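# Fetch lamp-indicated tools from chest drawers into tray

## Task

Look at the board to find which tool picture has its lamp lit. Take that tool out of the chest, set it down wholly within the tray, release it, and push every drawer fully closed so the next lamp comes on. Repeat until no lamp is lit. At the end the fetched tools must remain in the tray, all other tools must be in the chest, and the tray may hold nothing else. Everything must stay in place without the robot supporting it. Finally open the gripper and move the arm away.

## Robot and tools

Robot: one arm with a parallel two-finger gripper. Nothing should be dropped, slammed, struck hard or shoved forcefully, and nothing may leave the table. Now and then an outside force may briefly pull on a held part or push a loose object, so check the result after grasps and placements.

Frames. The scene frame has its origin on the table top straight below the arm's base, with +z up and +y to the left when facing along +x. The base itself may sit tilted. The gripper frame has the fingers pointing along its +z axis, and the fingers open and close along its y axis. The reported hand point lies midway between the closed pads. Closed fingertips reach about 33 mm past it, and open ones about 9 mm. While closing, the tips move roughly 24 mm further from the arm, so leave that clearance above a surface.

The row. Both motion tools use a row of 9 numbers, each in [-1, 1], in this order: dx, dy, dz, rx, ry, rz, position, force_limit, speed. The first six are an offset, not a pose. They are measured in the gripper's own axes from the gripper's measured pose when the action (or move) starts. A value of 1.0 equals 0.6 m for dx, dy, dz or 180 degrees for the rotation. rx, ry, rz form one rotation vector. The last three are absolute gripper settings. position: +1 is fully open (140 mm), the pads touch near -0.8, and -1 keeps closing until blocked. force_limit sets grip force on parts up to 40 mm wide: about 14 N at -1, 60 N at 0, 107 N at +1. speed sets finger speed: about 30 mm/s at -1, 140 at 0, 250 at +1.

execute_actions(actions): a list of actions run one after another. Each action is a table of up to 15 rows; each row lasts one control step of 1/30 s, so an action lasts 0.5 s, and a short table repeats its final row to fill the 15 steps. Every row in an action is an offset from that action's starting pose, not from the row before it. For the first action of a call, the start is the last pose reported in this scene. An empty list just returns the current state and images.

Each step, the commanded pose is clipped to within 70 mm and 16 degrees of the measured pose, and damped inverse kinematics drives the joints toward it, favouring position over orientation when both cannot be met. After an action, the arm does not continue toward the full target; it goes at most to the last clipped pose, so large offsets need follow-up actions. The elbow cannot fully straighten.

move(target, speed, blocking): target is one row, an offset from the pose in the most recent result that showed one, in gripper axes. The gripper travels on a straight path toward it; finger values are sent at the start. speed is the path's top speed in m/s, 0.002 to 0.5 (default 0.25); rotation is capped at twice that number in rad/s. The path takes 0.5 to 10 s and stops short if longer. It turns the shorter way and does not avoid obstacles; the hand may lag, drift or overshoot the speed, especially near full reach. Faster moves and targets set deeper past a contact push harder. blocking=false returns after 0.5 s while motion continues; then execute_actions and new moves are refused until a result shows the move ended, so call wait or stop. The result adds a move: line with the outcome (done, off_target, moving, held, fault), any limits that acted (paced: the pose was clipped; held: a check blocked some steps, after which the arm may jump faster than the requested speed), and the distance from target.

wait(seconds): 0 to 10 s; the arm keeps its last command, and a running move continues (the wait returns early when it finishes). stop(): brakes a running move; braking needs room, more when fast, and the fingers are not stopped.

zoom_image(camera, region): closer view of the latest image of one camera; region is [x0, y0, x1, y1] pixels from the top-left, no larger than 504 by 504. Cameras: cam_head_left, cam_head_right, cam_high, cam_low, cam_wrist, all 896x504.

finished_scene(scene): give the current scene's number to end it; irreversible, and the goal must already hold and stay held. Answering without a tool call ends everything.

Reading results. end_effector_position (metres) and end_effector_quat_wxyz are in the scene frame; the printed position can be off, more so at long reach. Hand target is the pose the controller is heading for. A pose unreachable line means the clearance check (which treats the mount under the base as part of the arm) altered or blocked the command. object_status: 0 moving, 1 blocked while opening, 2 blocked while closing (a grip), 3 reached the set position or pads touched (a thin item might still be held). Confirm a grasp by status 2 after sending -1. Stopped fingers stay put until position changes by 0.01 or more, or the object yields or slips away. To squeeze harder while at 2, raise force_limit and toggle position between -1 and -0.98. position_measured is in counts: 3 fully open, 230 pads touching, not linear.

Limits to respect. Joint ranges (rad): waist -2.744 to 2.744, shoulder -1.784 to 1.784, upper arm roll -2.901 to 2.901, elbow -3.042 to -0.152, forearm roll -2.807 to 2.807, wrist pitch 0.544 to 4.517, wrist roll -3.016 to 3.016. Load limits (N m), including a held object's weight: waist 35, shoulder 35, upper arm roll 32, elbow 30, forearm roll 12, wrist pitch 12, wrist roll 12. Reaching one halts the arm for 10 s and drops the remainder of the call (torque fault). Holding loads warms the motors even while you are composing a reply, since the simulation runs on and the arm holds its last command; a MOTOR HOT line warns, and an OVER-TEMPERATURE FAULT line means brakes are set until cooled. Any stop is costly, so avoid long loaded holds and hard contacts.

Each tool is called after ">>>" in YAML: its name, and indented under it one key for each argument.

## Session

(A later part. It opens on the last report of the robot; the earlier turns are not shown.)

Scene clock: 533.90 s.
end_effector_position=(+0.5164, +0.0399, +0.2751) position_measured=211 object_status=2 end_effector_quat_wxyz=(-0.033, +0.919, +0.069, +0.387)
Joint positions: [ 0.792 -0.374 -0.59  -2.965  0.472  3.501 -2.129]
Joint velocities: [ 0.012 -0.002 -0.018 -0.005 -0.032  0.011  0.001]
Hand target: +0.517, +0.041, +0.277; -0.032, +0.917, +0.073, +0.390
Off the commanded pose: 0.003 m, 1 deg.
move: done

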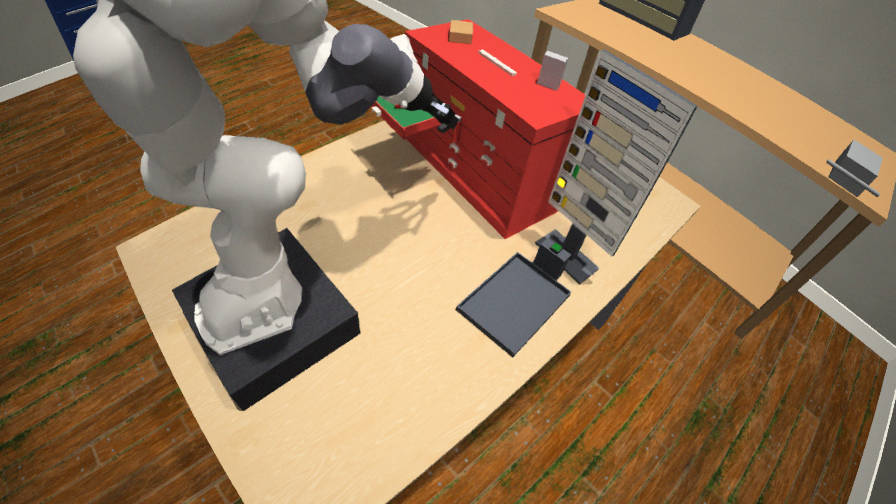

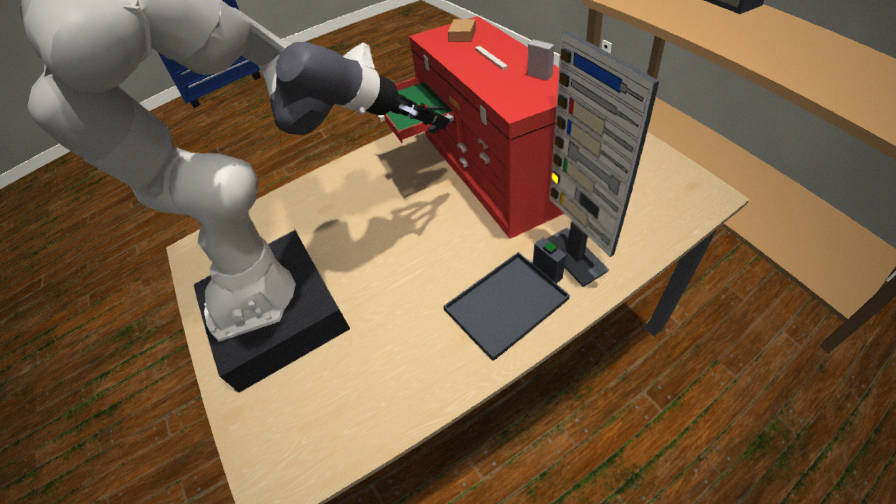

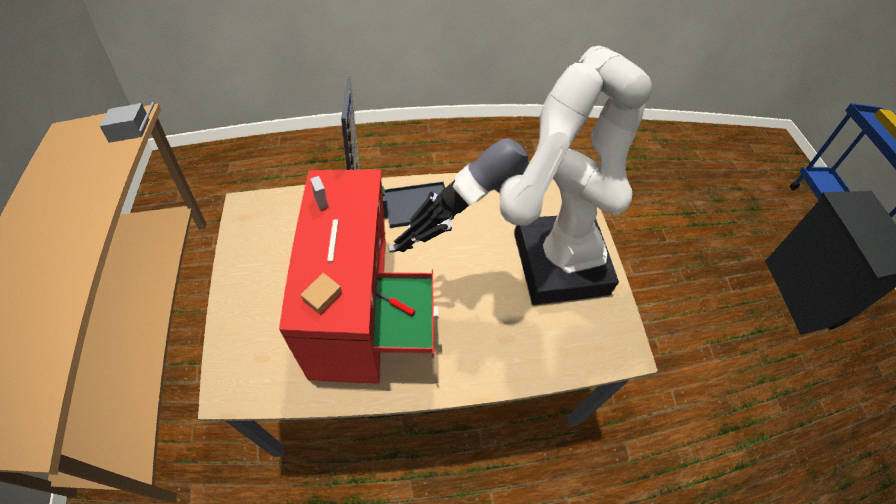

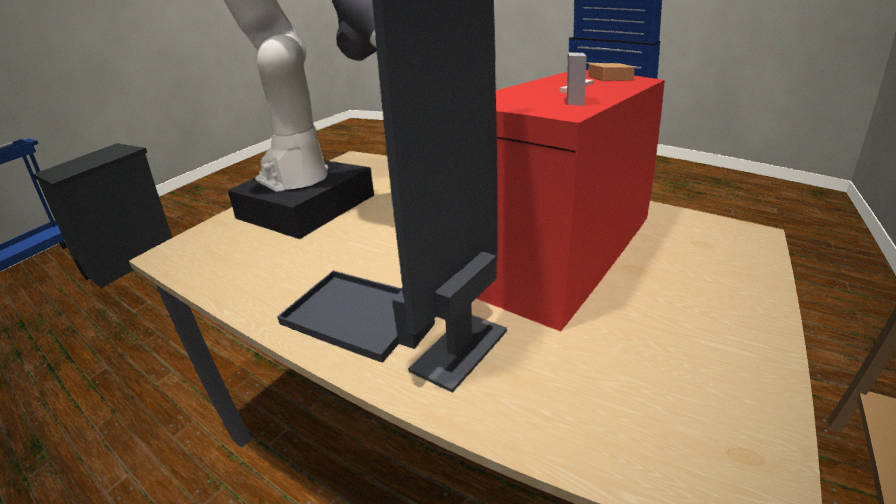

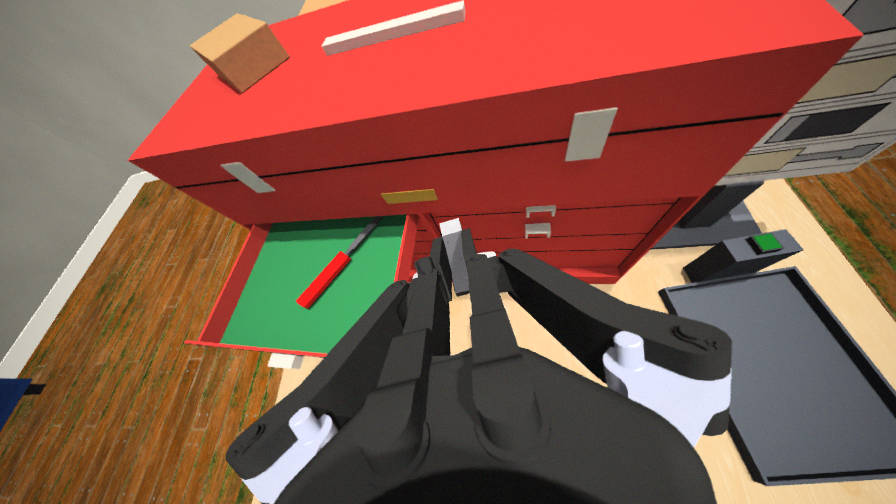

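>>> move:
  target: [-0.3801, 0.637, 0.0696, -0.0199, -0.0233, 0.0176, -1, 0.3, -0.5]
  speed: 0.2

Scene clock: 544.73 s.
end_effector_position=(+0.4480, -0.3564, +0.0806) position_measured=211 object_status=2 end_effector_quat_wxyz=(-0.011, +0.935, +0.029, +0.353)
Joint positions: [ 1.171 -0.868 -2.189 -2.508 -0.345  3.267 -2.612]
Joint velocities: [ 0.001 -0.001 -0.001  0.001 -0.013 -0.011 -0.008]
Hand target: +0.449, -0.356, +0.080; -0.010, +0.935, +0.034, +0.353
Off the commanded pose: 0.001 m, 1 deg.
move: done

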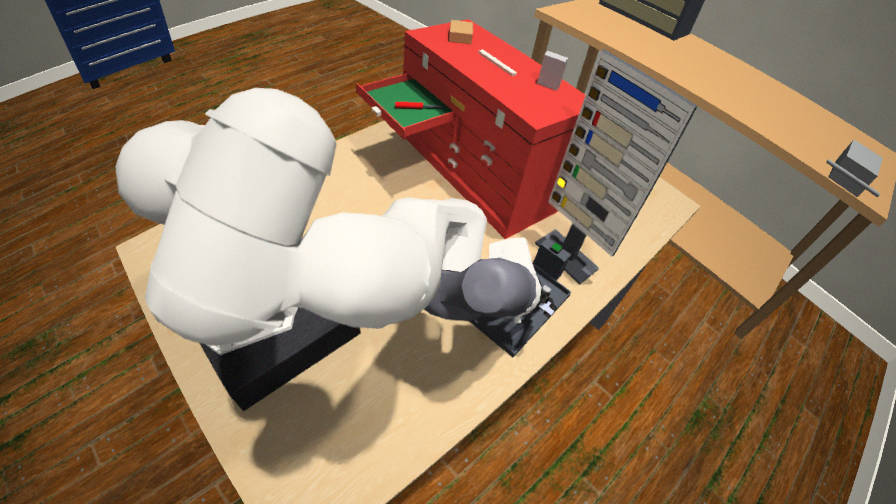

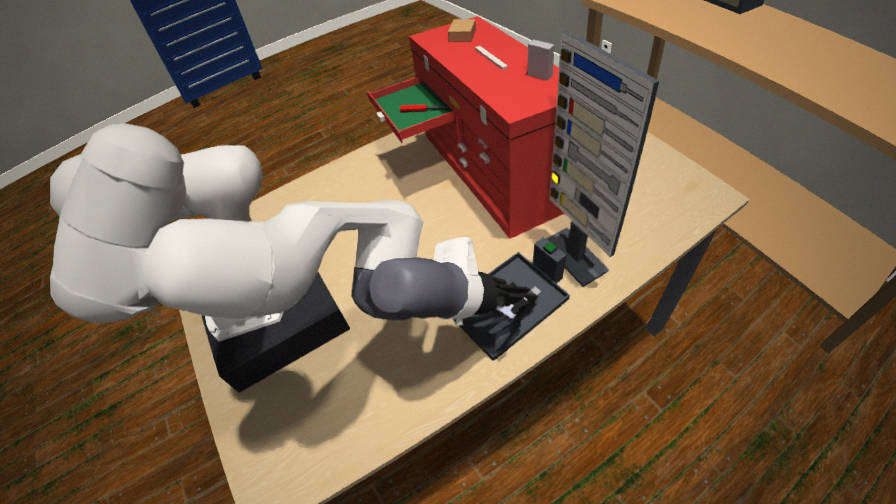

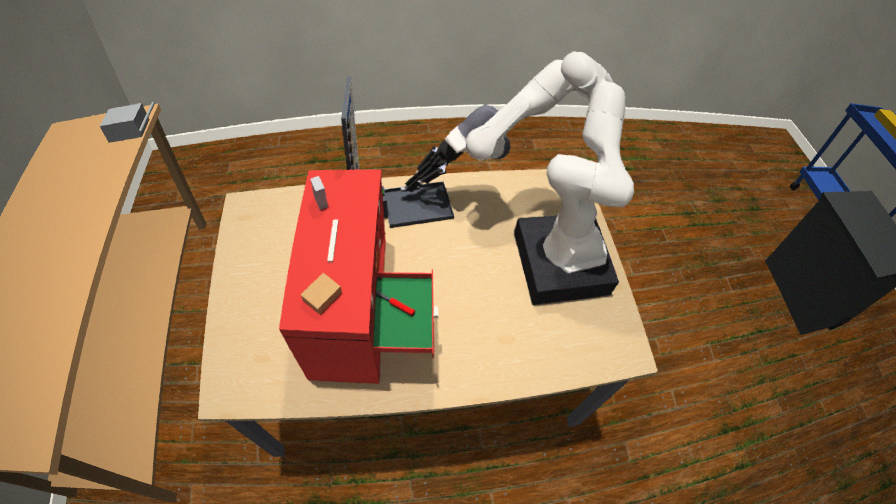

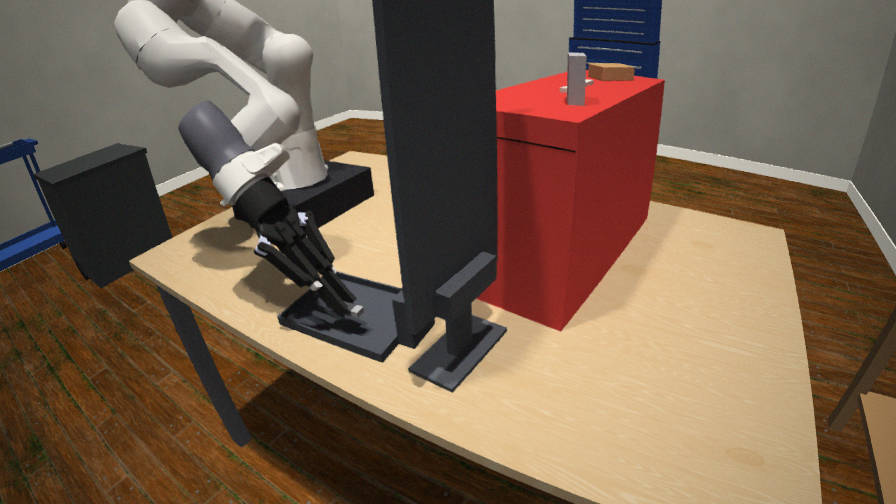

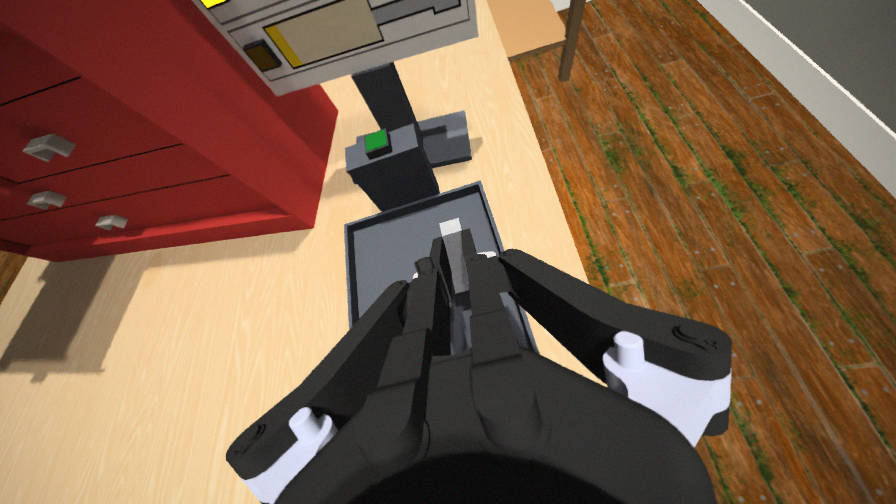

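>>> zoom_image:
  camera: "cam_wrist"
  region: [330, 160, 570, 370]

>>> zoom_image:
  camera: "cam_low"
  region: [240, 200, 460, 380]

Region (330, 160, 570, 370) of cam_wrist's 896x504 image, scaled by 2.100, with more detail than that image has; it fills the top 441 rows of this view, and the rest is white.

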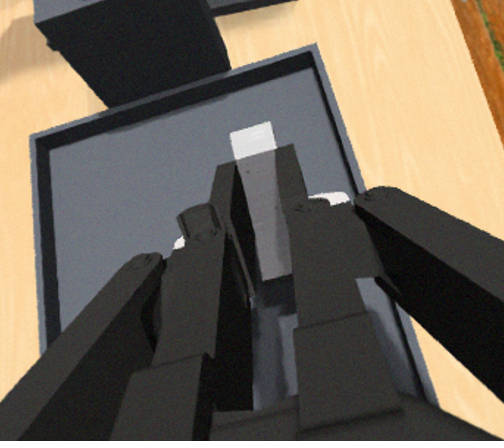

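Region (240, 200, 460, 380) of cam_low's 896x504 image, scaled by 2.291, with more detail than that image has; it fills the top 412 rows of this view, and the rest is white.

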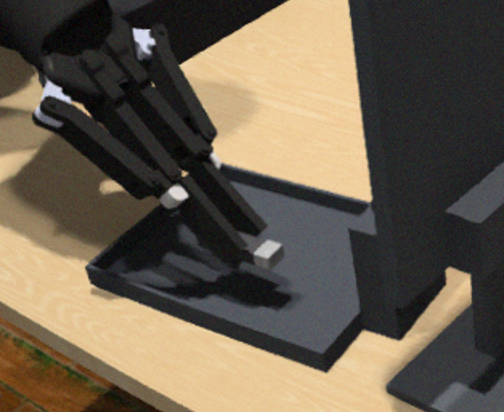

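>>> move:
  target: [-0.0286, 0.006, 0.0325, 0, 0, 0, -1, 0.3, -0.5]
  speed: 0.05

>>> zoom_image:
  camera: "cam_low"
  region: [240, 200, 460, 380]

Scene clock: 558.00 s.
end_effector_position=(+0.4469, -0.3588, +0.0543) position_measured=211 object_status=2 end_effector_quat_wxyz=(-0.014, +0.936, +0.025, +0.352)
Joint positions: [ 1.224 -0.922 -2.258 -2.471 -0.36   3.292 -2.627]
Joint velocities: [ 0.004  0.    -0.002  0.004 -0.011  0.011 -0.005]
Hand target: +0.448, -0.360, +0.055; -0.010, +0.935, +0.029, +0.353
Off the commanded pose: 0.002 m, 1 deg.
move: done

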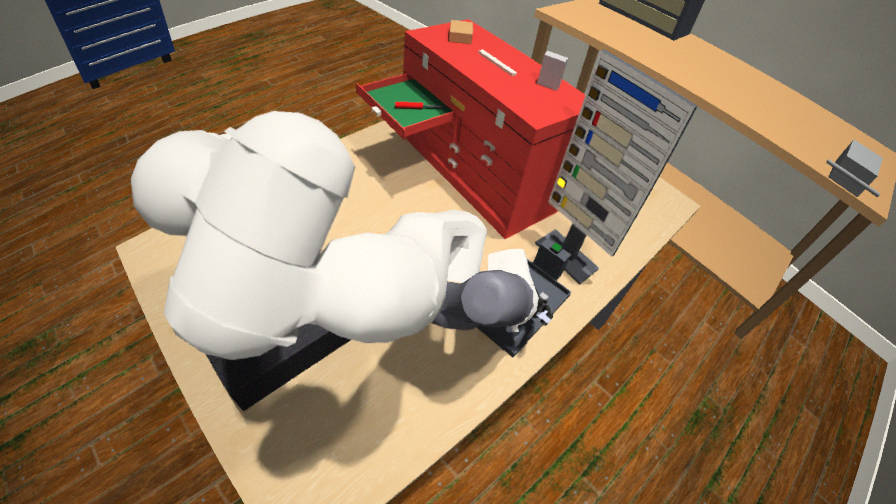

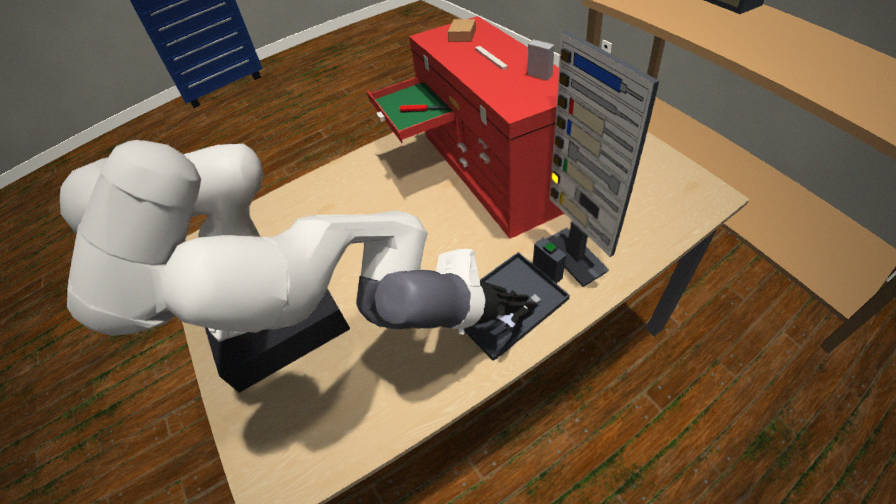

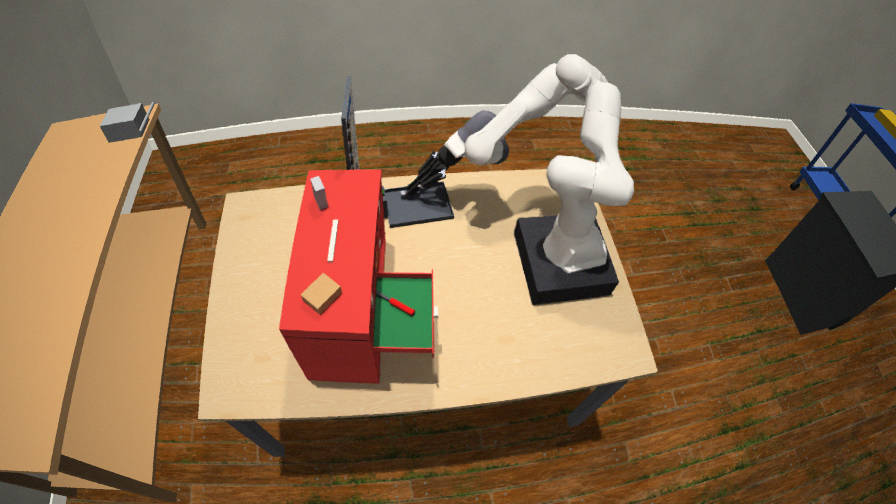

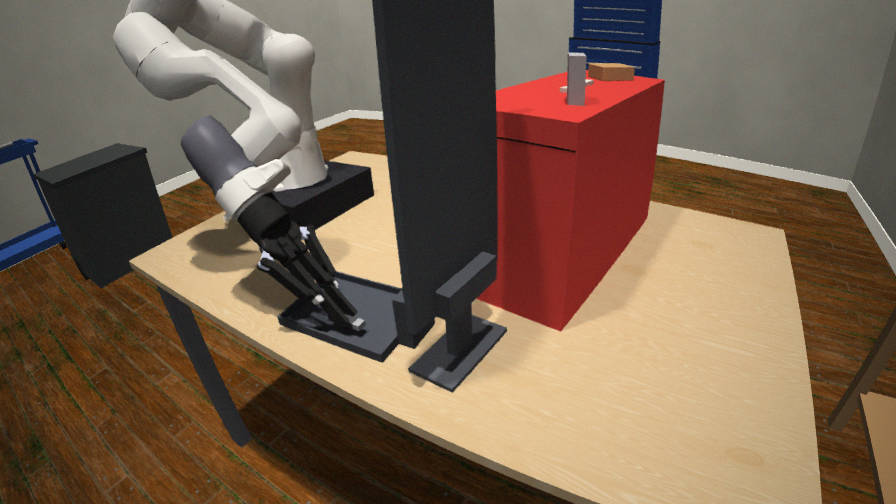

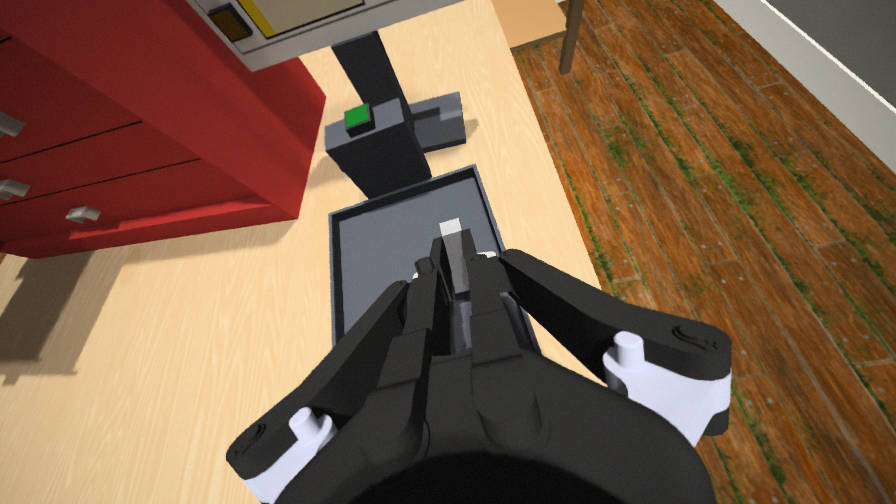

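Region (240, 200, 460, 380) of cam_low's 896x504 image, scaled by 2.291, with more detail than that image has; it fills the top 412 rows of this view, and the rest is white.

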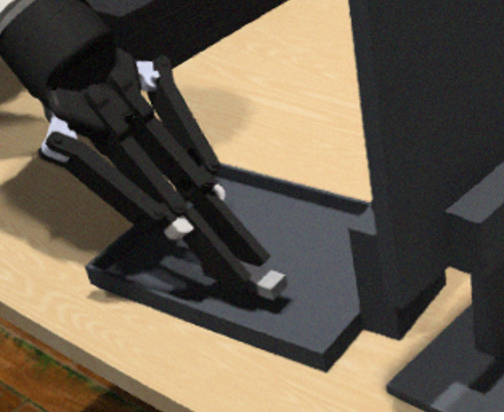

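>>> move:
  target: [-0.0143, 0.001, 0.0163, -0.0015, 0, -0.0033, -1, 0.3, -0.5]
  speed: 0.014

>>> zoom_image:
  camera: "cam_low"
  region: [270, 250, 420, 370]

Scene clock: 562.90 s.
end_effector_position=(+0.4459, -0.3582, +0.0410) position_measured=211 object_status=2 end_effector_quat_wxyz=(-0.012, +0.936, +0.026, +0.351)
Joint positions: [ 1.252 -0.945 -2.294 -2.458 -0.371  3.313 -2.636]
Joint velocities: [ 0.003 -0.003 -0.003  0.002 -0.006  0.007 -0.001]
Hand target: +0.447, -0.359, +0.041; -0.009, +0.936, +0.029, +0.352
Off the commanded pose: 0.002 m, 0 deg.
move: done

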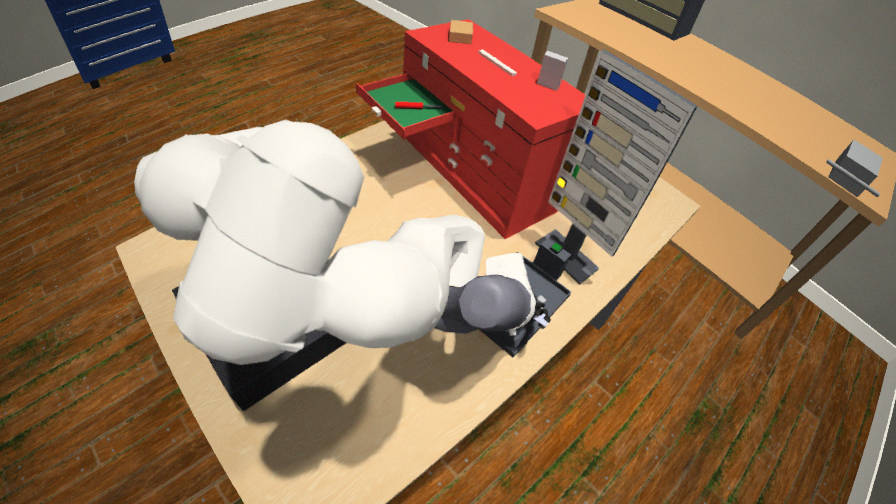

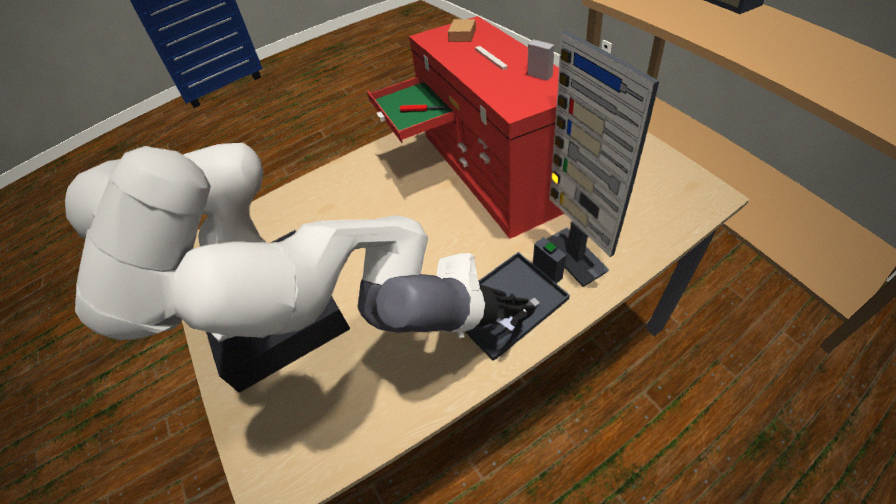

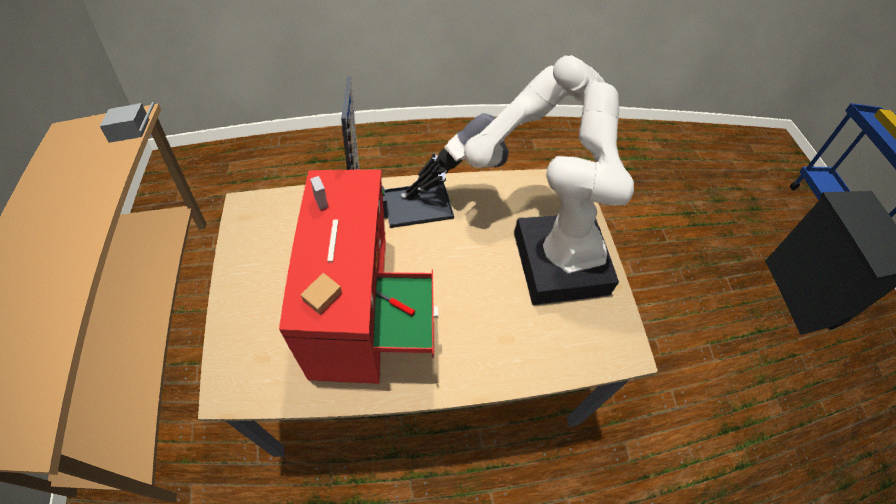

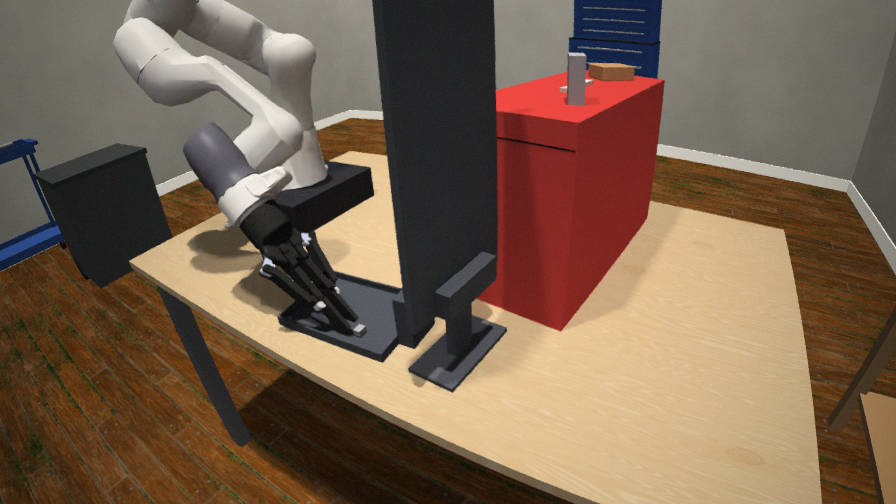

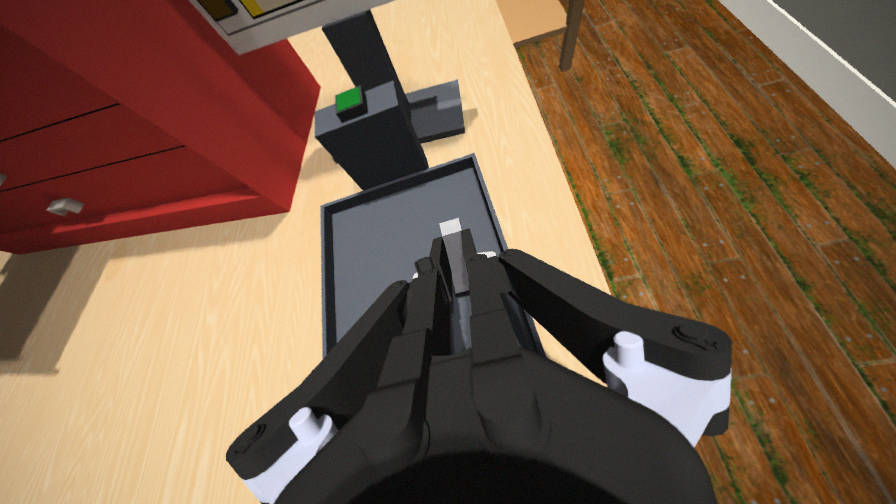

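Region (270, 250, 420, 370) of cam_low's 896x504 image, scaled by 3.360, with more detail than that image has; it fills the top 403 rows of this view, and the rest is white.

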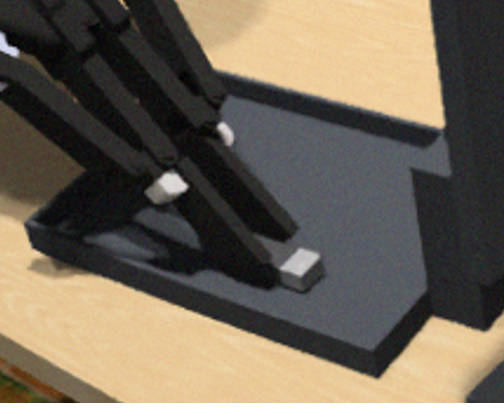

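No contact yet. Lower a bit more.

>>> move:
  target: [-0.0077, 0.0005, 0.0088, -0.001, 0, -0.002, -1, 0.3, -0.5]
  speed: 0.012

Scene clock: 564.93 s.
end_effector_position=(+0.4483, -0.3597, +0.0398) position_measured=211 object_status=2 end_effector_quat_wxyz=(-0.006, +0.935, +0.030, +0.354)
Joint positions: [ 1.264 -0.951 -2.305 -2.453 -0.381  3.332 -2.638]
Joint velocities: [ 0.003 -0.002 -0.004  0.    -0.01   0.006 -0.001]
Hand target: +0.446, -0.358, +0.034; -0.010, +0.936, +0.029, +0.351
Off the commanded pose: 0.006 m, 1 deg.
move: off_target

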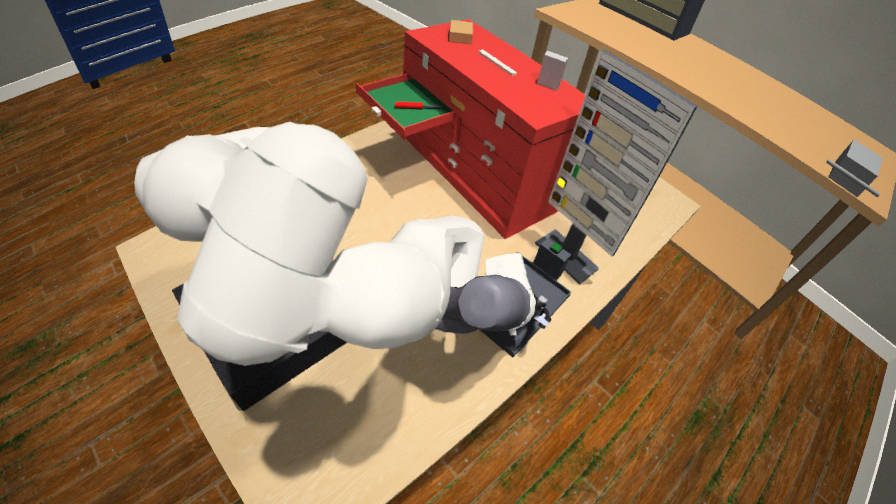

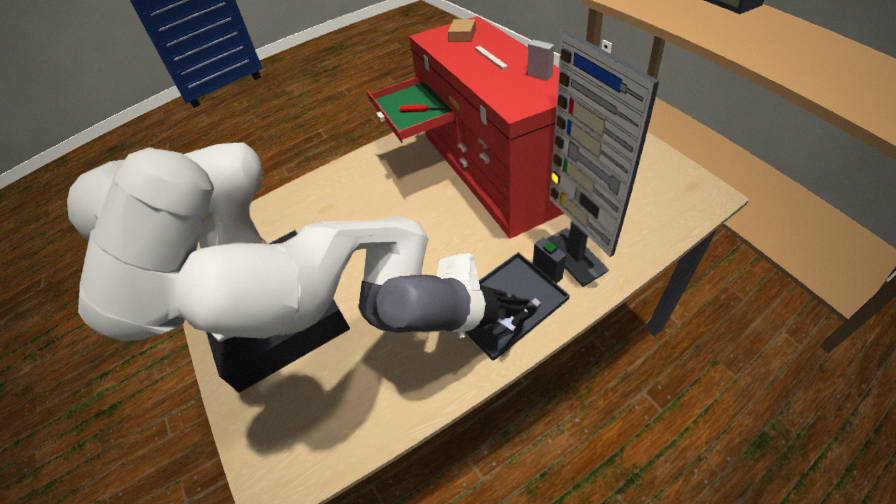

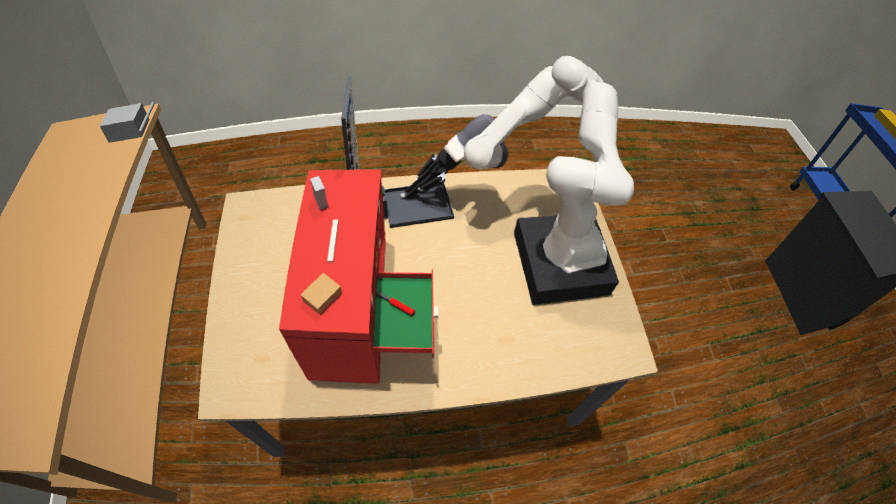

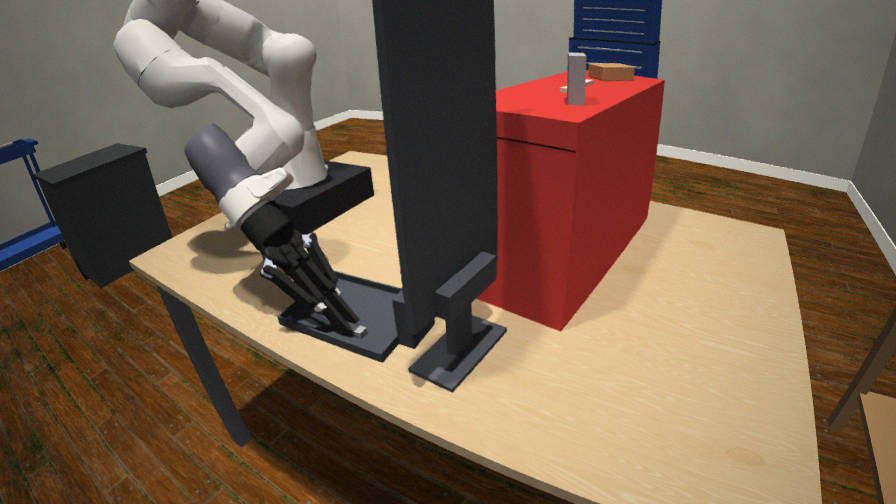

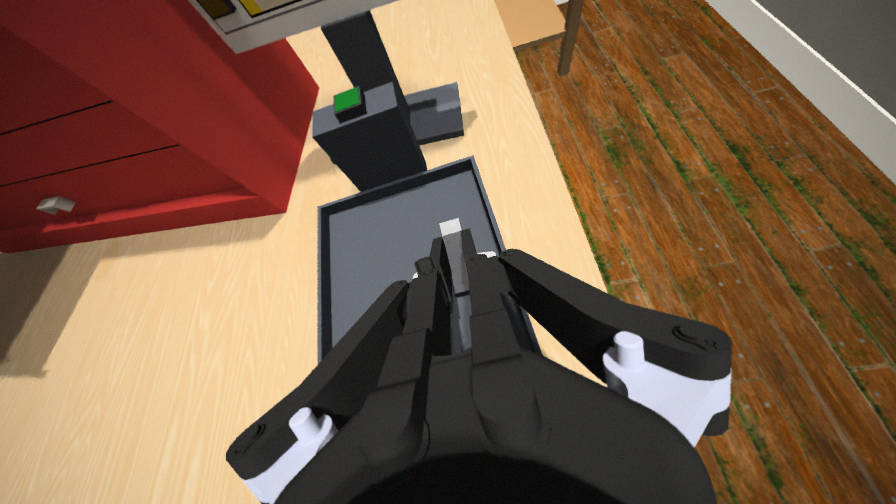

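Contact at z≈0.040. Relieve pressure, open, lift.

>>> execute_actions:
  actions:
    - [[0.0005,0,-0.0006,0,0,0,-1,0.3,-0.5],[0.0005,0,-0.0006,0,0,0,-1,0.3,-0.5],[0.0005,0,-0.0006,0,0,0,-1,0.3,-0.5],[0.0005,0,-0.0006,0,0,0,-0.5,0,-0.3],[0.0005,0,-0.0006,0,0,0,-0.5,0,-0.3],[0.0005,0,-0.0006,0,0,0,-0.5,0,-0.3],[0.0005,0,-0.0006,0,0,0,-0.5,0,-0.3],[0.0005,0,-0.0006,0,0,0,-0.5,0,-0.3],[0.0005,0,-0.0006,0,0,0,-0.5,0,-0.3],[0.002,0,-0.0023,0,0,0,-0.5,0,-0.3],[0.005,0,-0.0057,0,0,0,-0.5,0,-0.3],[0.009,0,-0.0102,0,0,0,-0.5,0,-0.3],[0.014,0,-0.016,0,0,0,-0.5,0,-0.3],[0.02,0,-0.0227,0,0,0,-0.5,0,-0.3],[0.026,0,-0.0295,0,0,0,-0.5,0,-0.3]]

Scene clock: 568.03 s.
end_effector_position=(+0.4491, -0.3598, +0.0527) position_measured=192 object_status=0 end_effector_quat_wxyz=(-0.003, +0.934, +0.034, +0.355)
Joint positions: [ 1.241 -0.926 -2.275 -2.47  -0.379  3.321 -2.633]
Joint velocities: [-0.218  0.27   0.288 -0.138  0.025 -0.097  0.05 ]
Hand target: +0.449, -0.359, +0.062; -0.006, +0.935, +0.030, +0.353
Off the commanded pose: 0.011 m, 1 deg.

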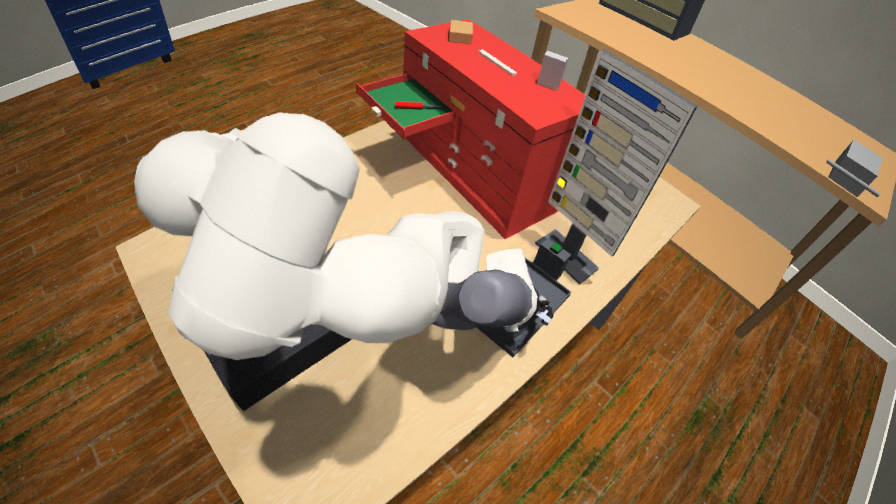

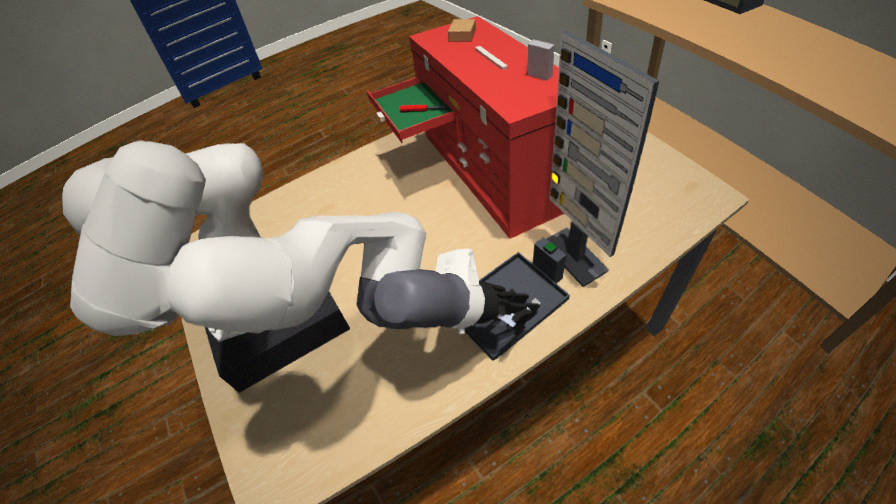

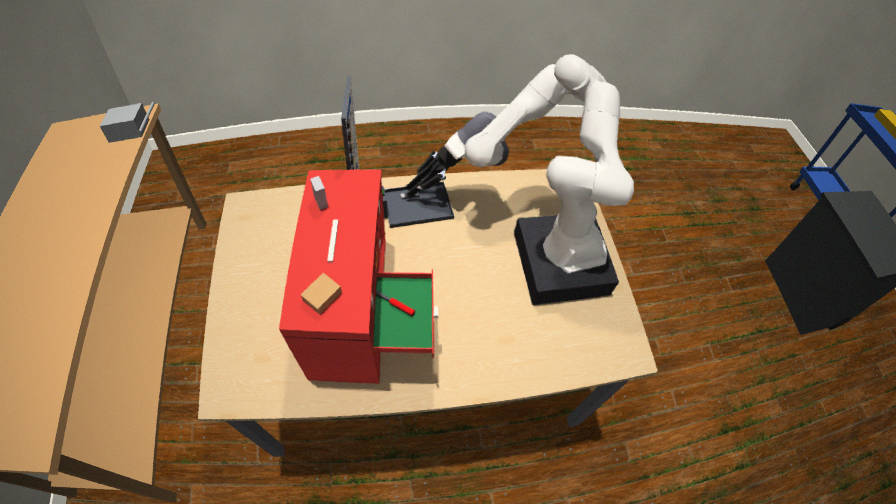

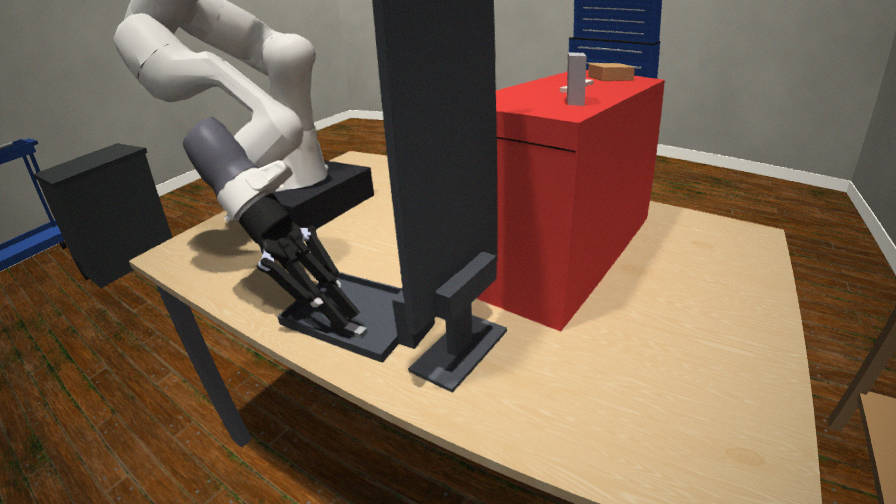

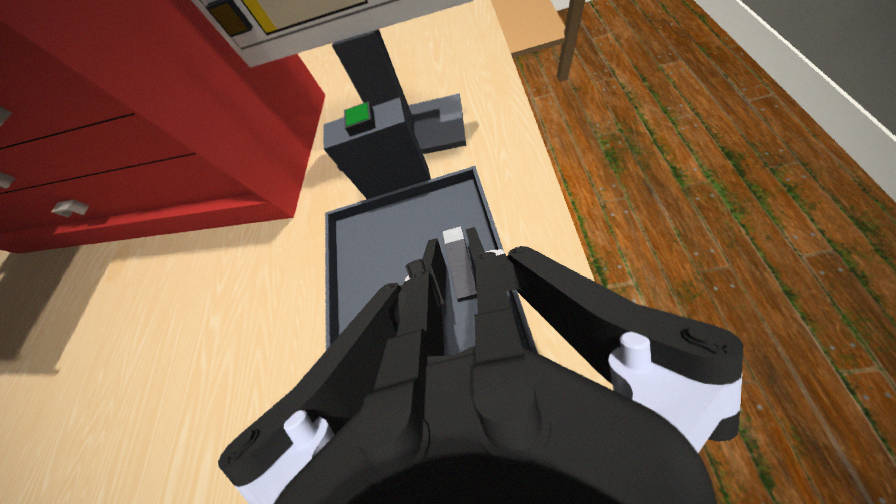

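>>> move:
  target: [0.3872, -0.6485, -0.1676, -0.0025, 0.0244, 0.0112, -0.3, 0, 0]
  speed: 0.28

Scene clock: 583.57 s.
end_effector_position=(+0.5276, +0.0367, +0.2783) position_measured=167 object_status=3 end_effector_quat_wxyz=(-0.009, +0.919, +0.010, +0.394)
Joint positions: [ 0.91  -0.297 -0.561 -2.891  0.805  3.586 -2.22 ]
Joint velocities: [-0.038  0.006  0.04   0.005  0.015 -0.027 -0.031]
Hand target: +0.527, +0.037, +0.277; -0.008, +0.920, +0.015, +0.391
Off the commanded pose: 0.005 m, 1 deg.
move: off_target

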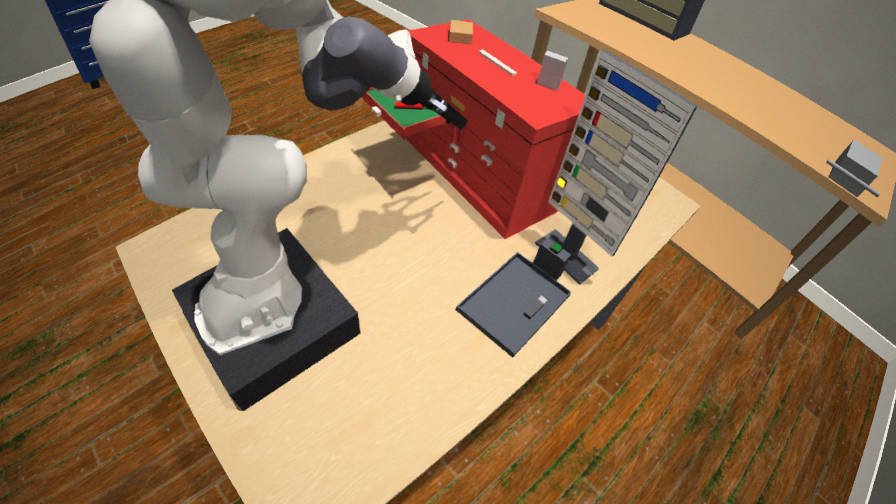

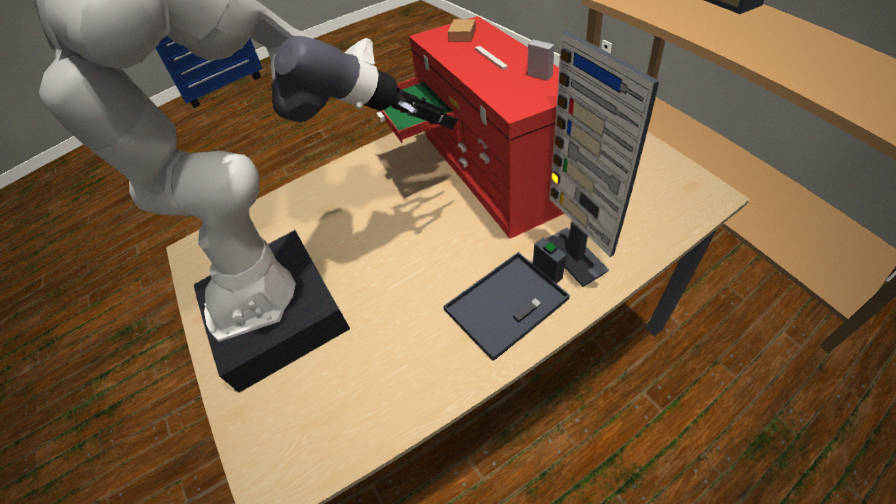

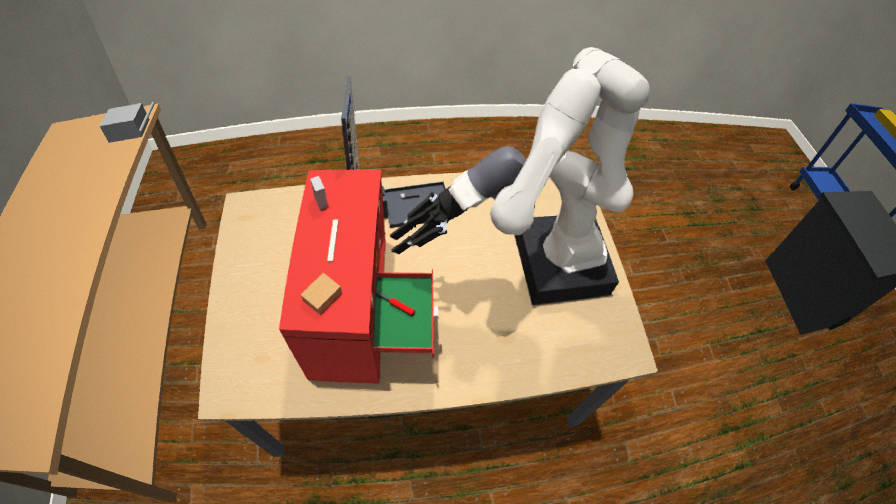

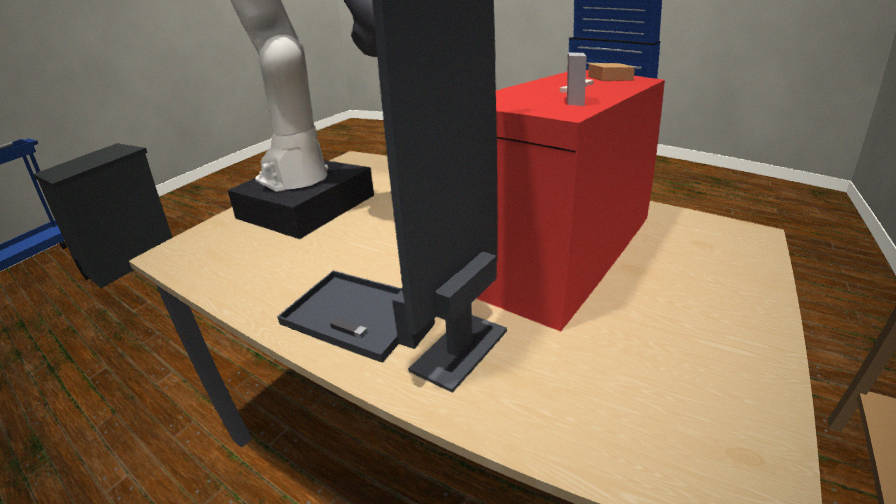

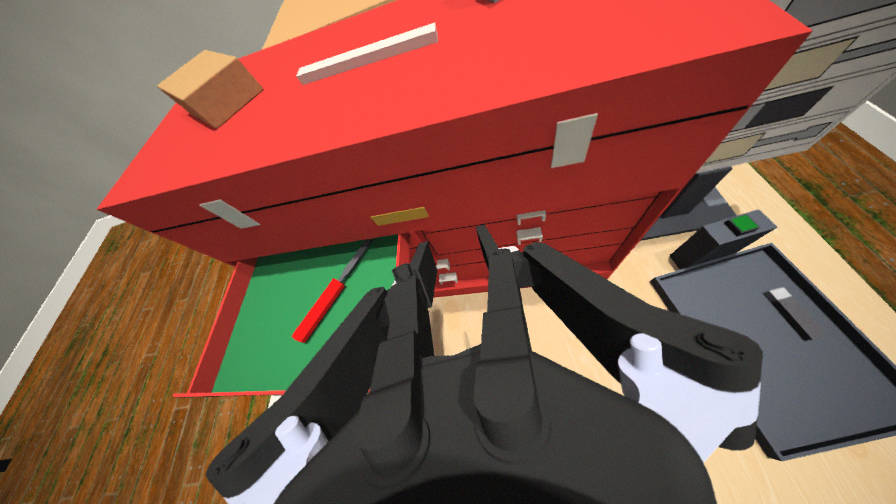

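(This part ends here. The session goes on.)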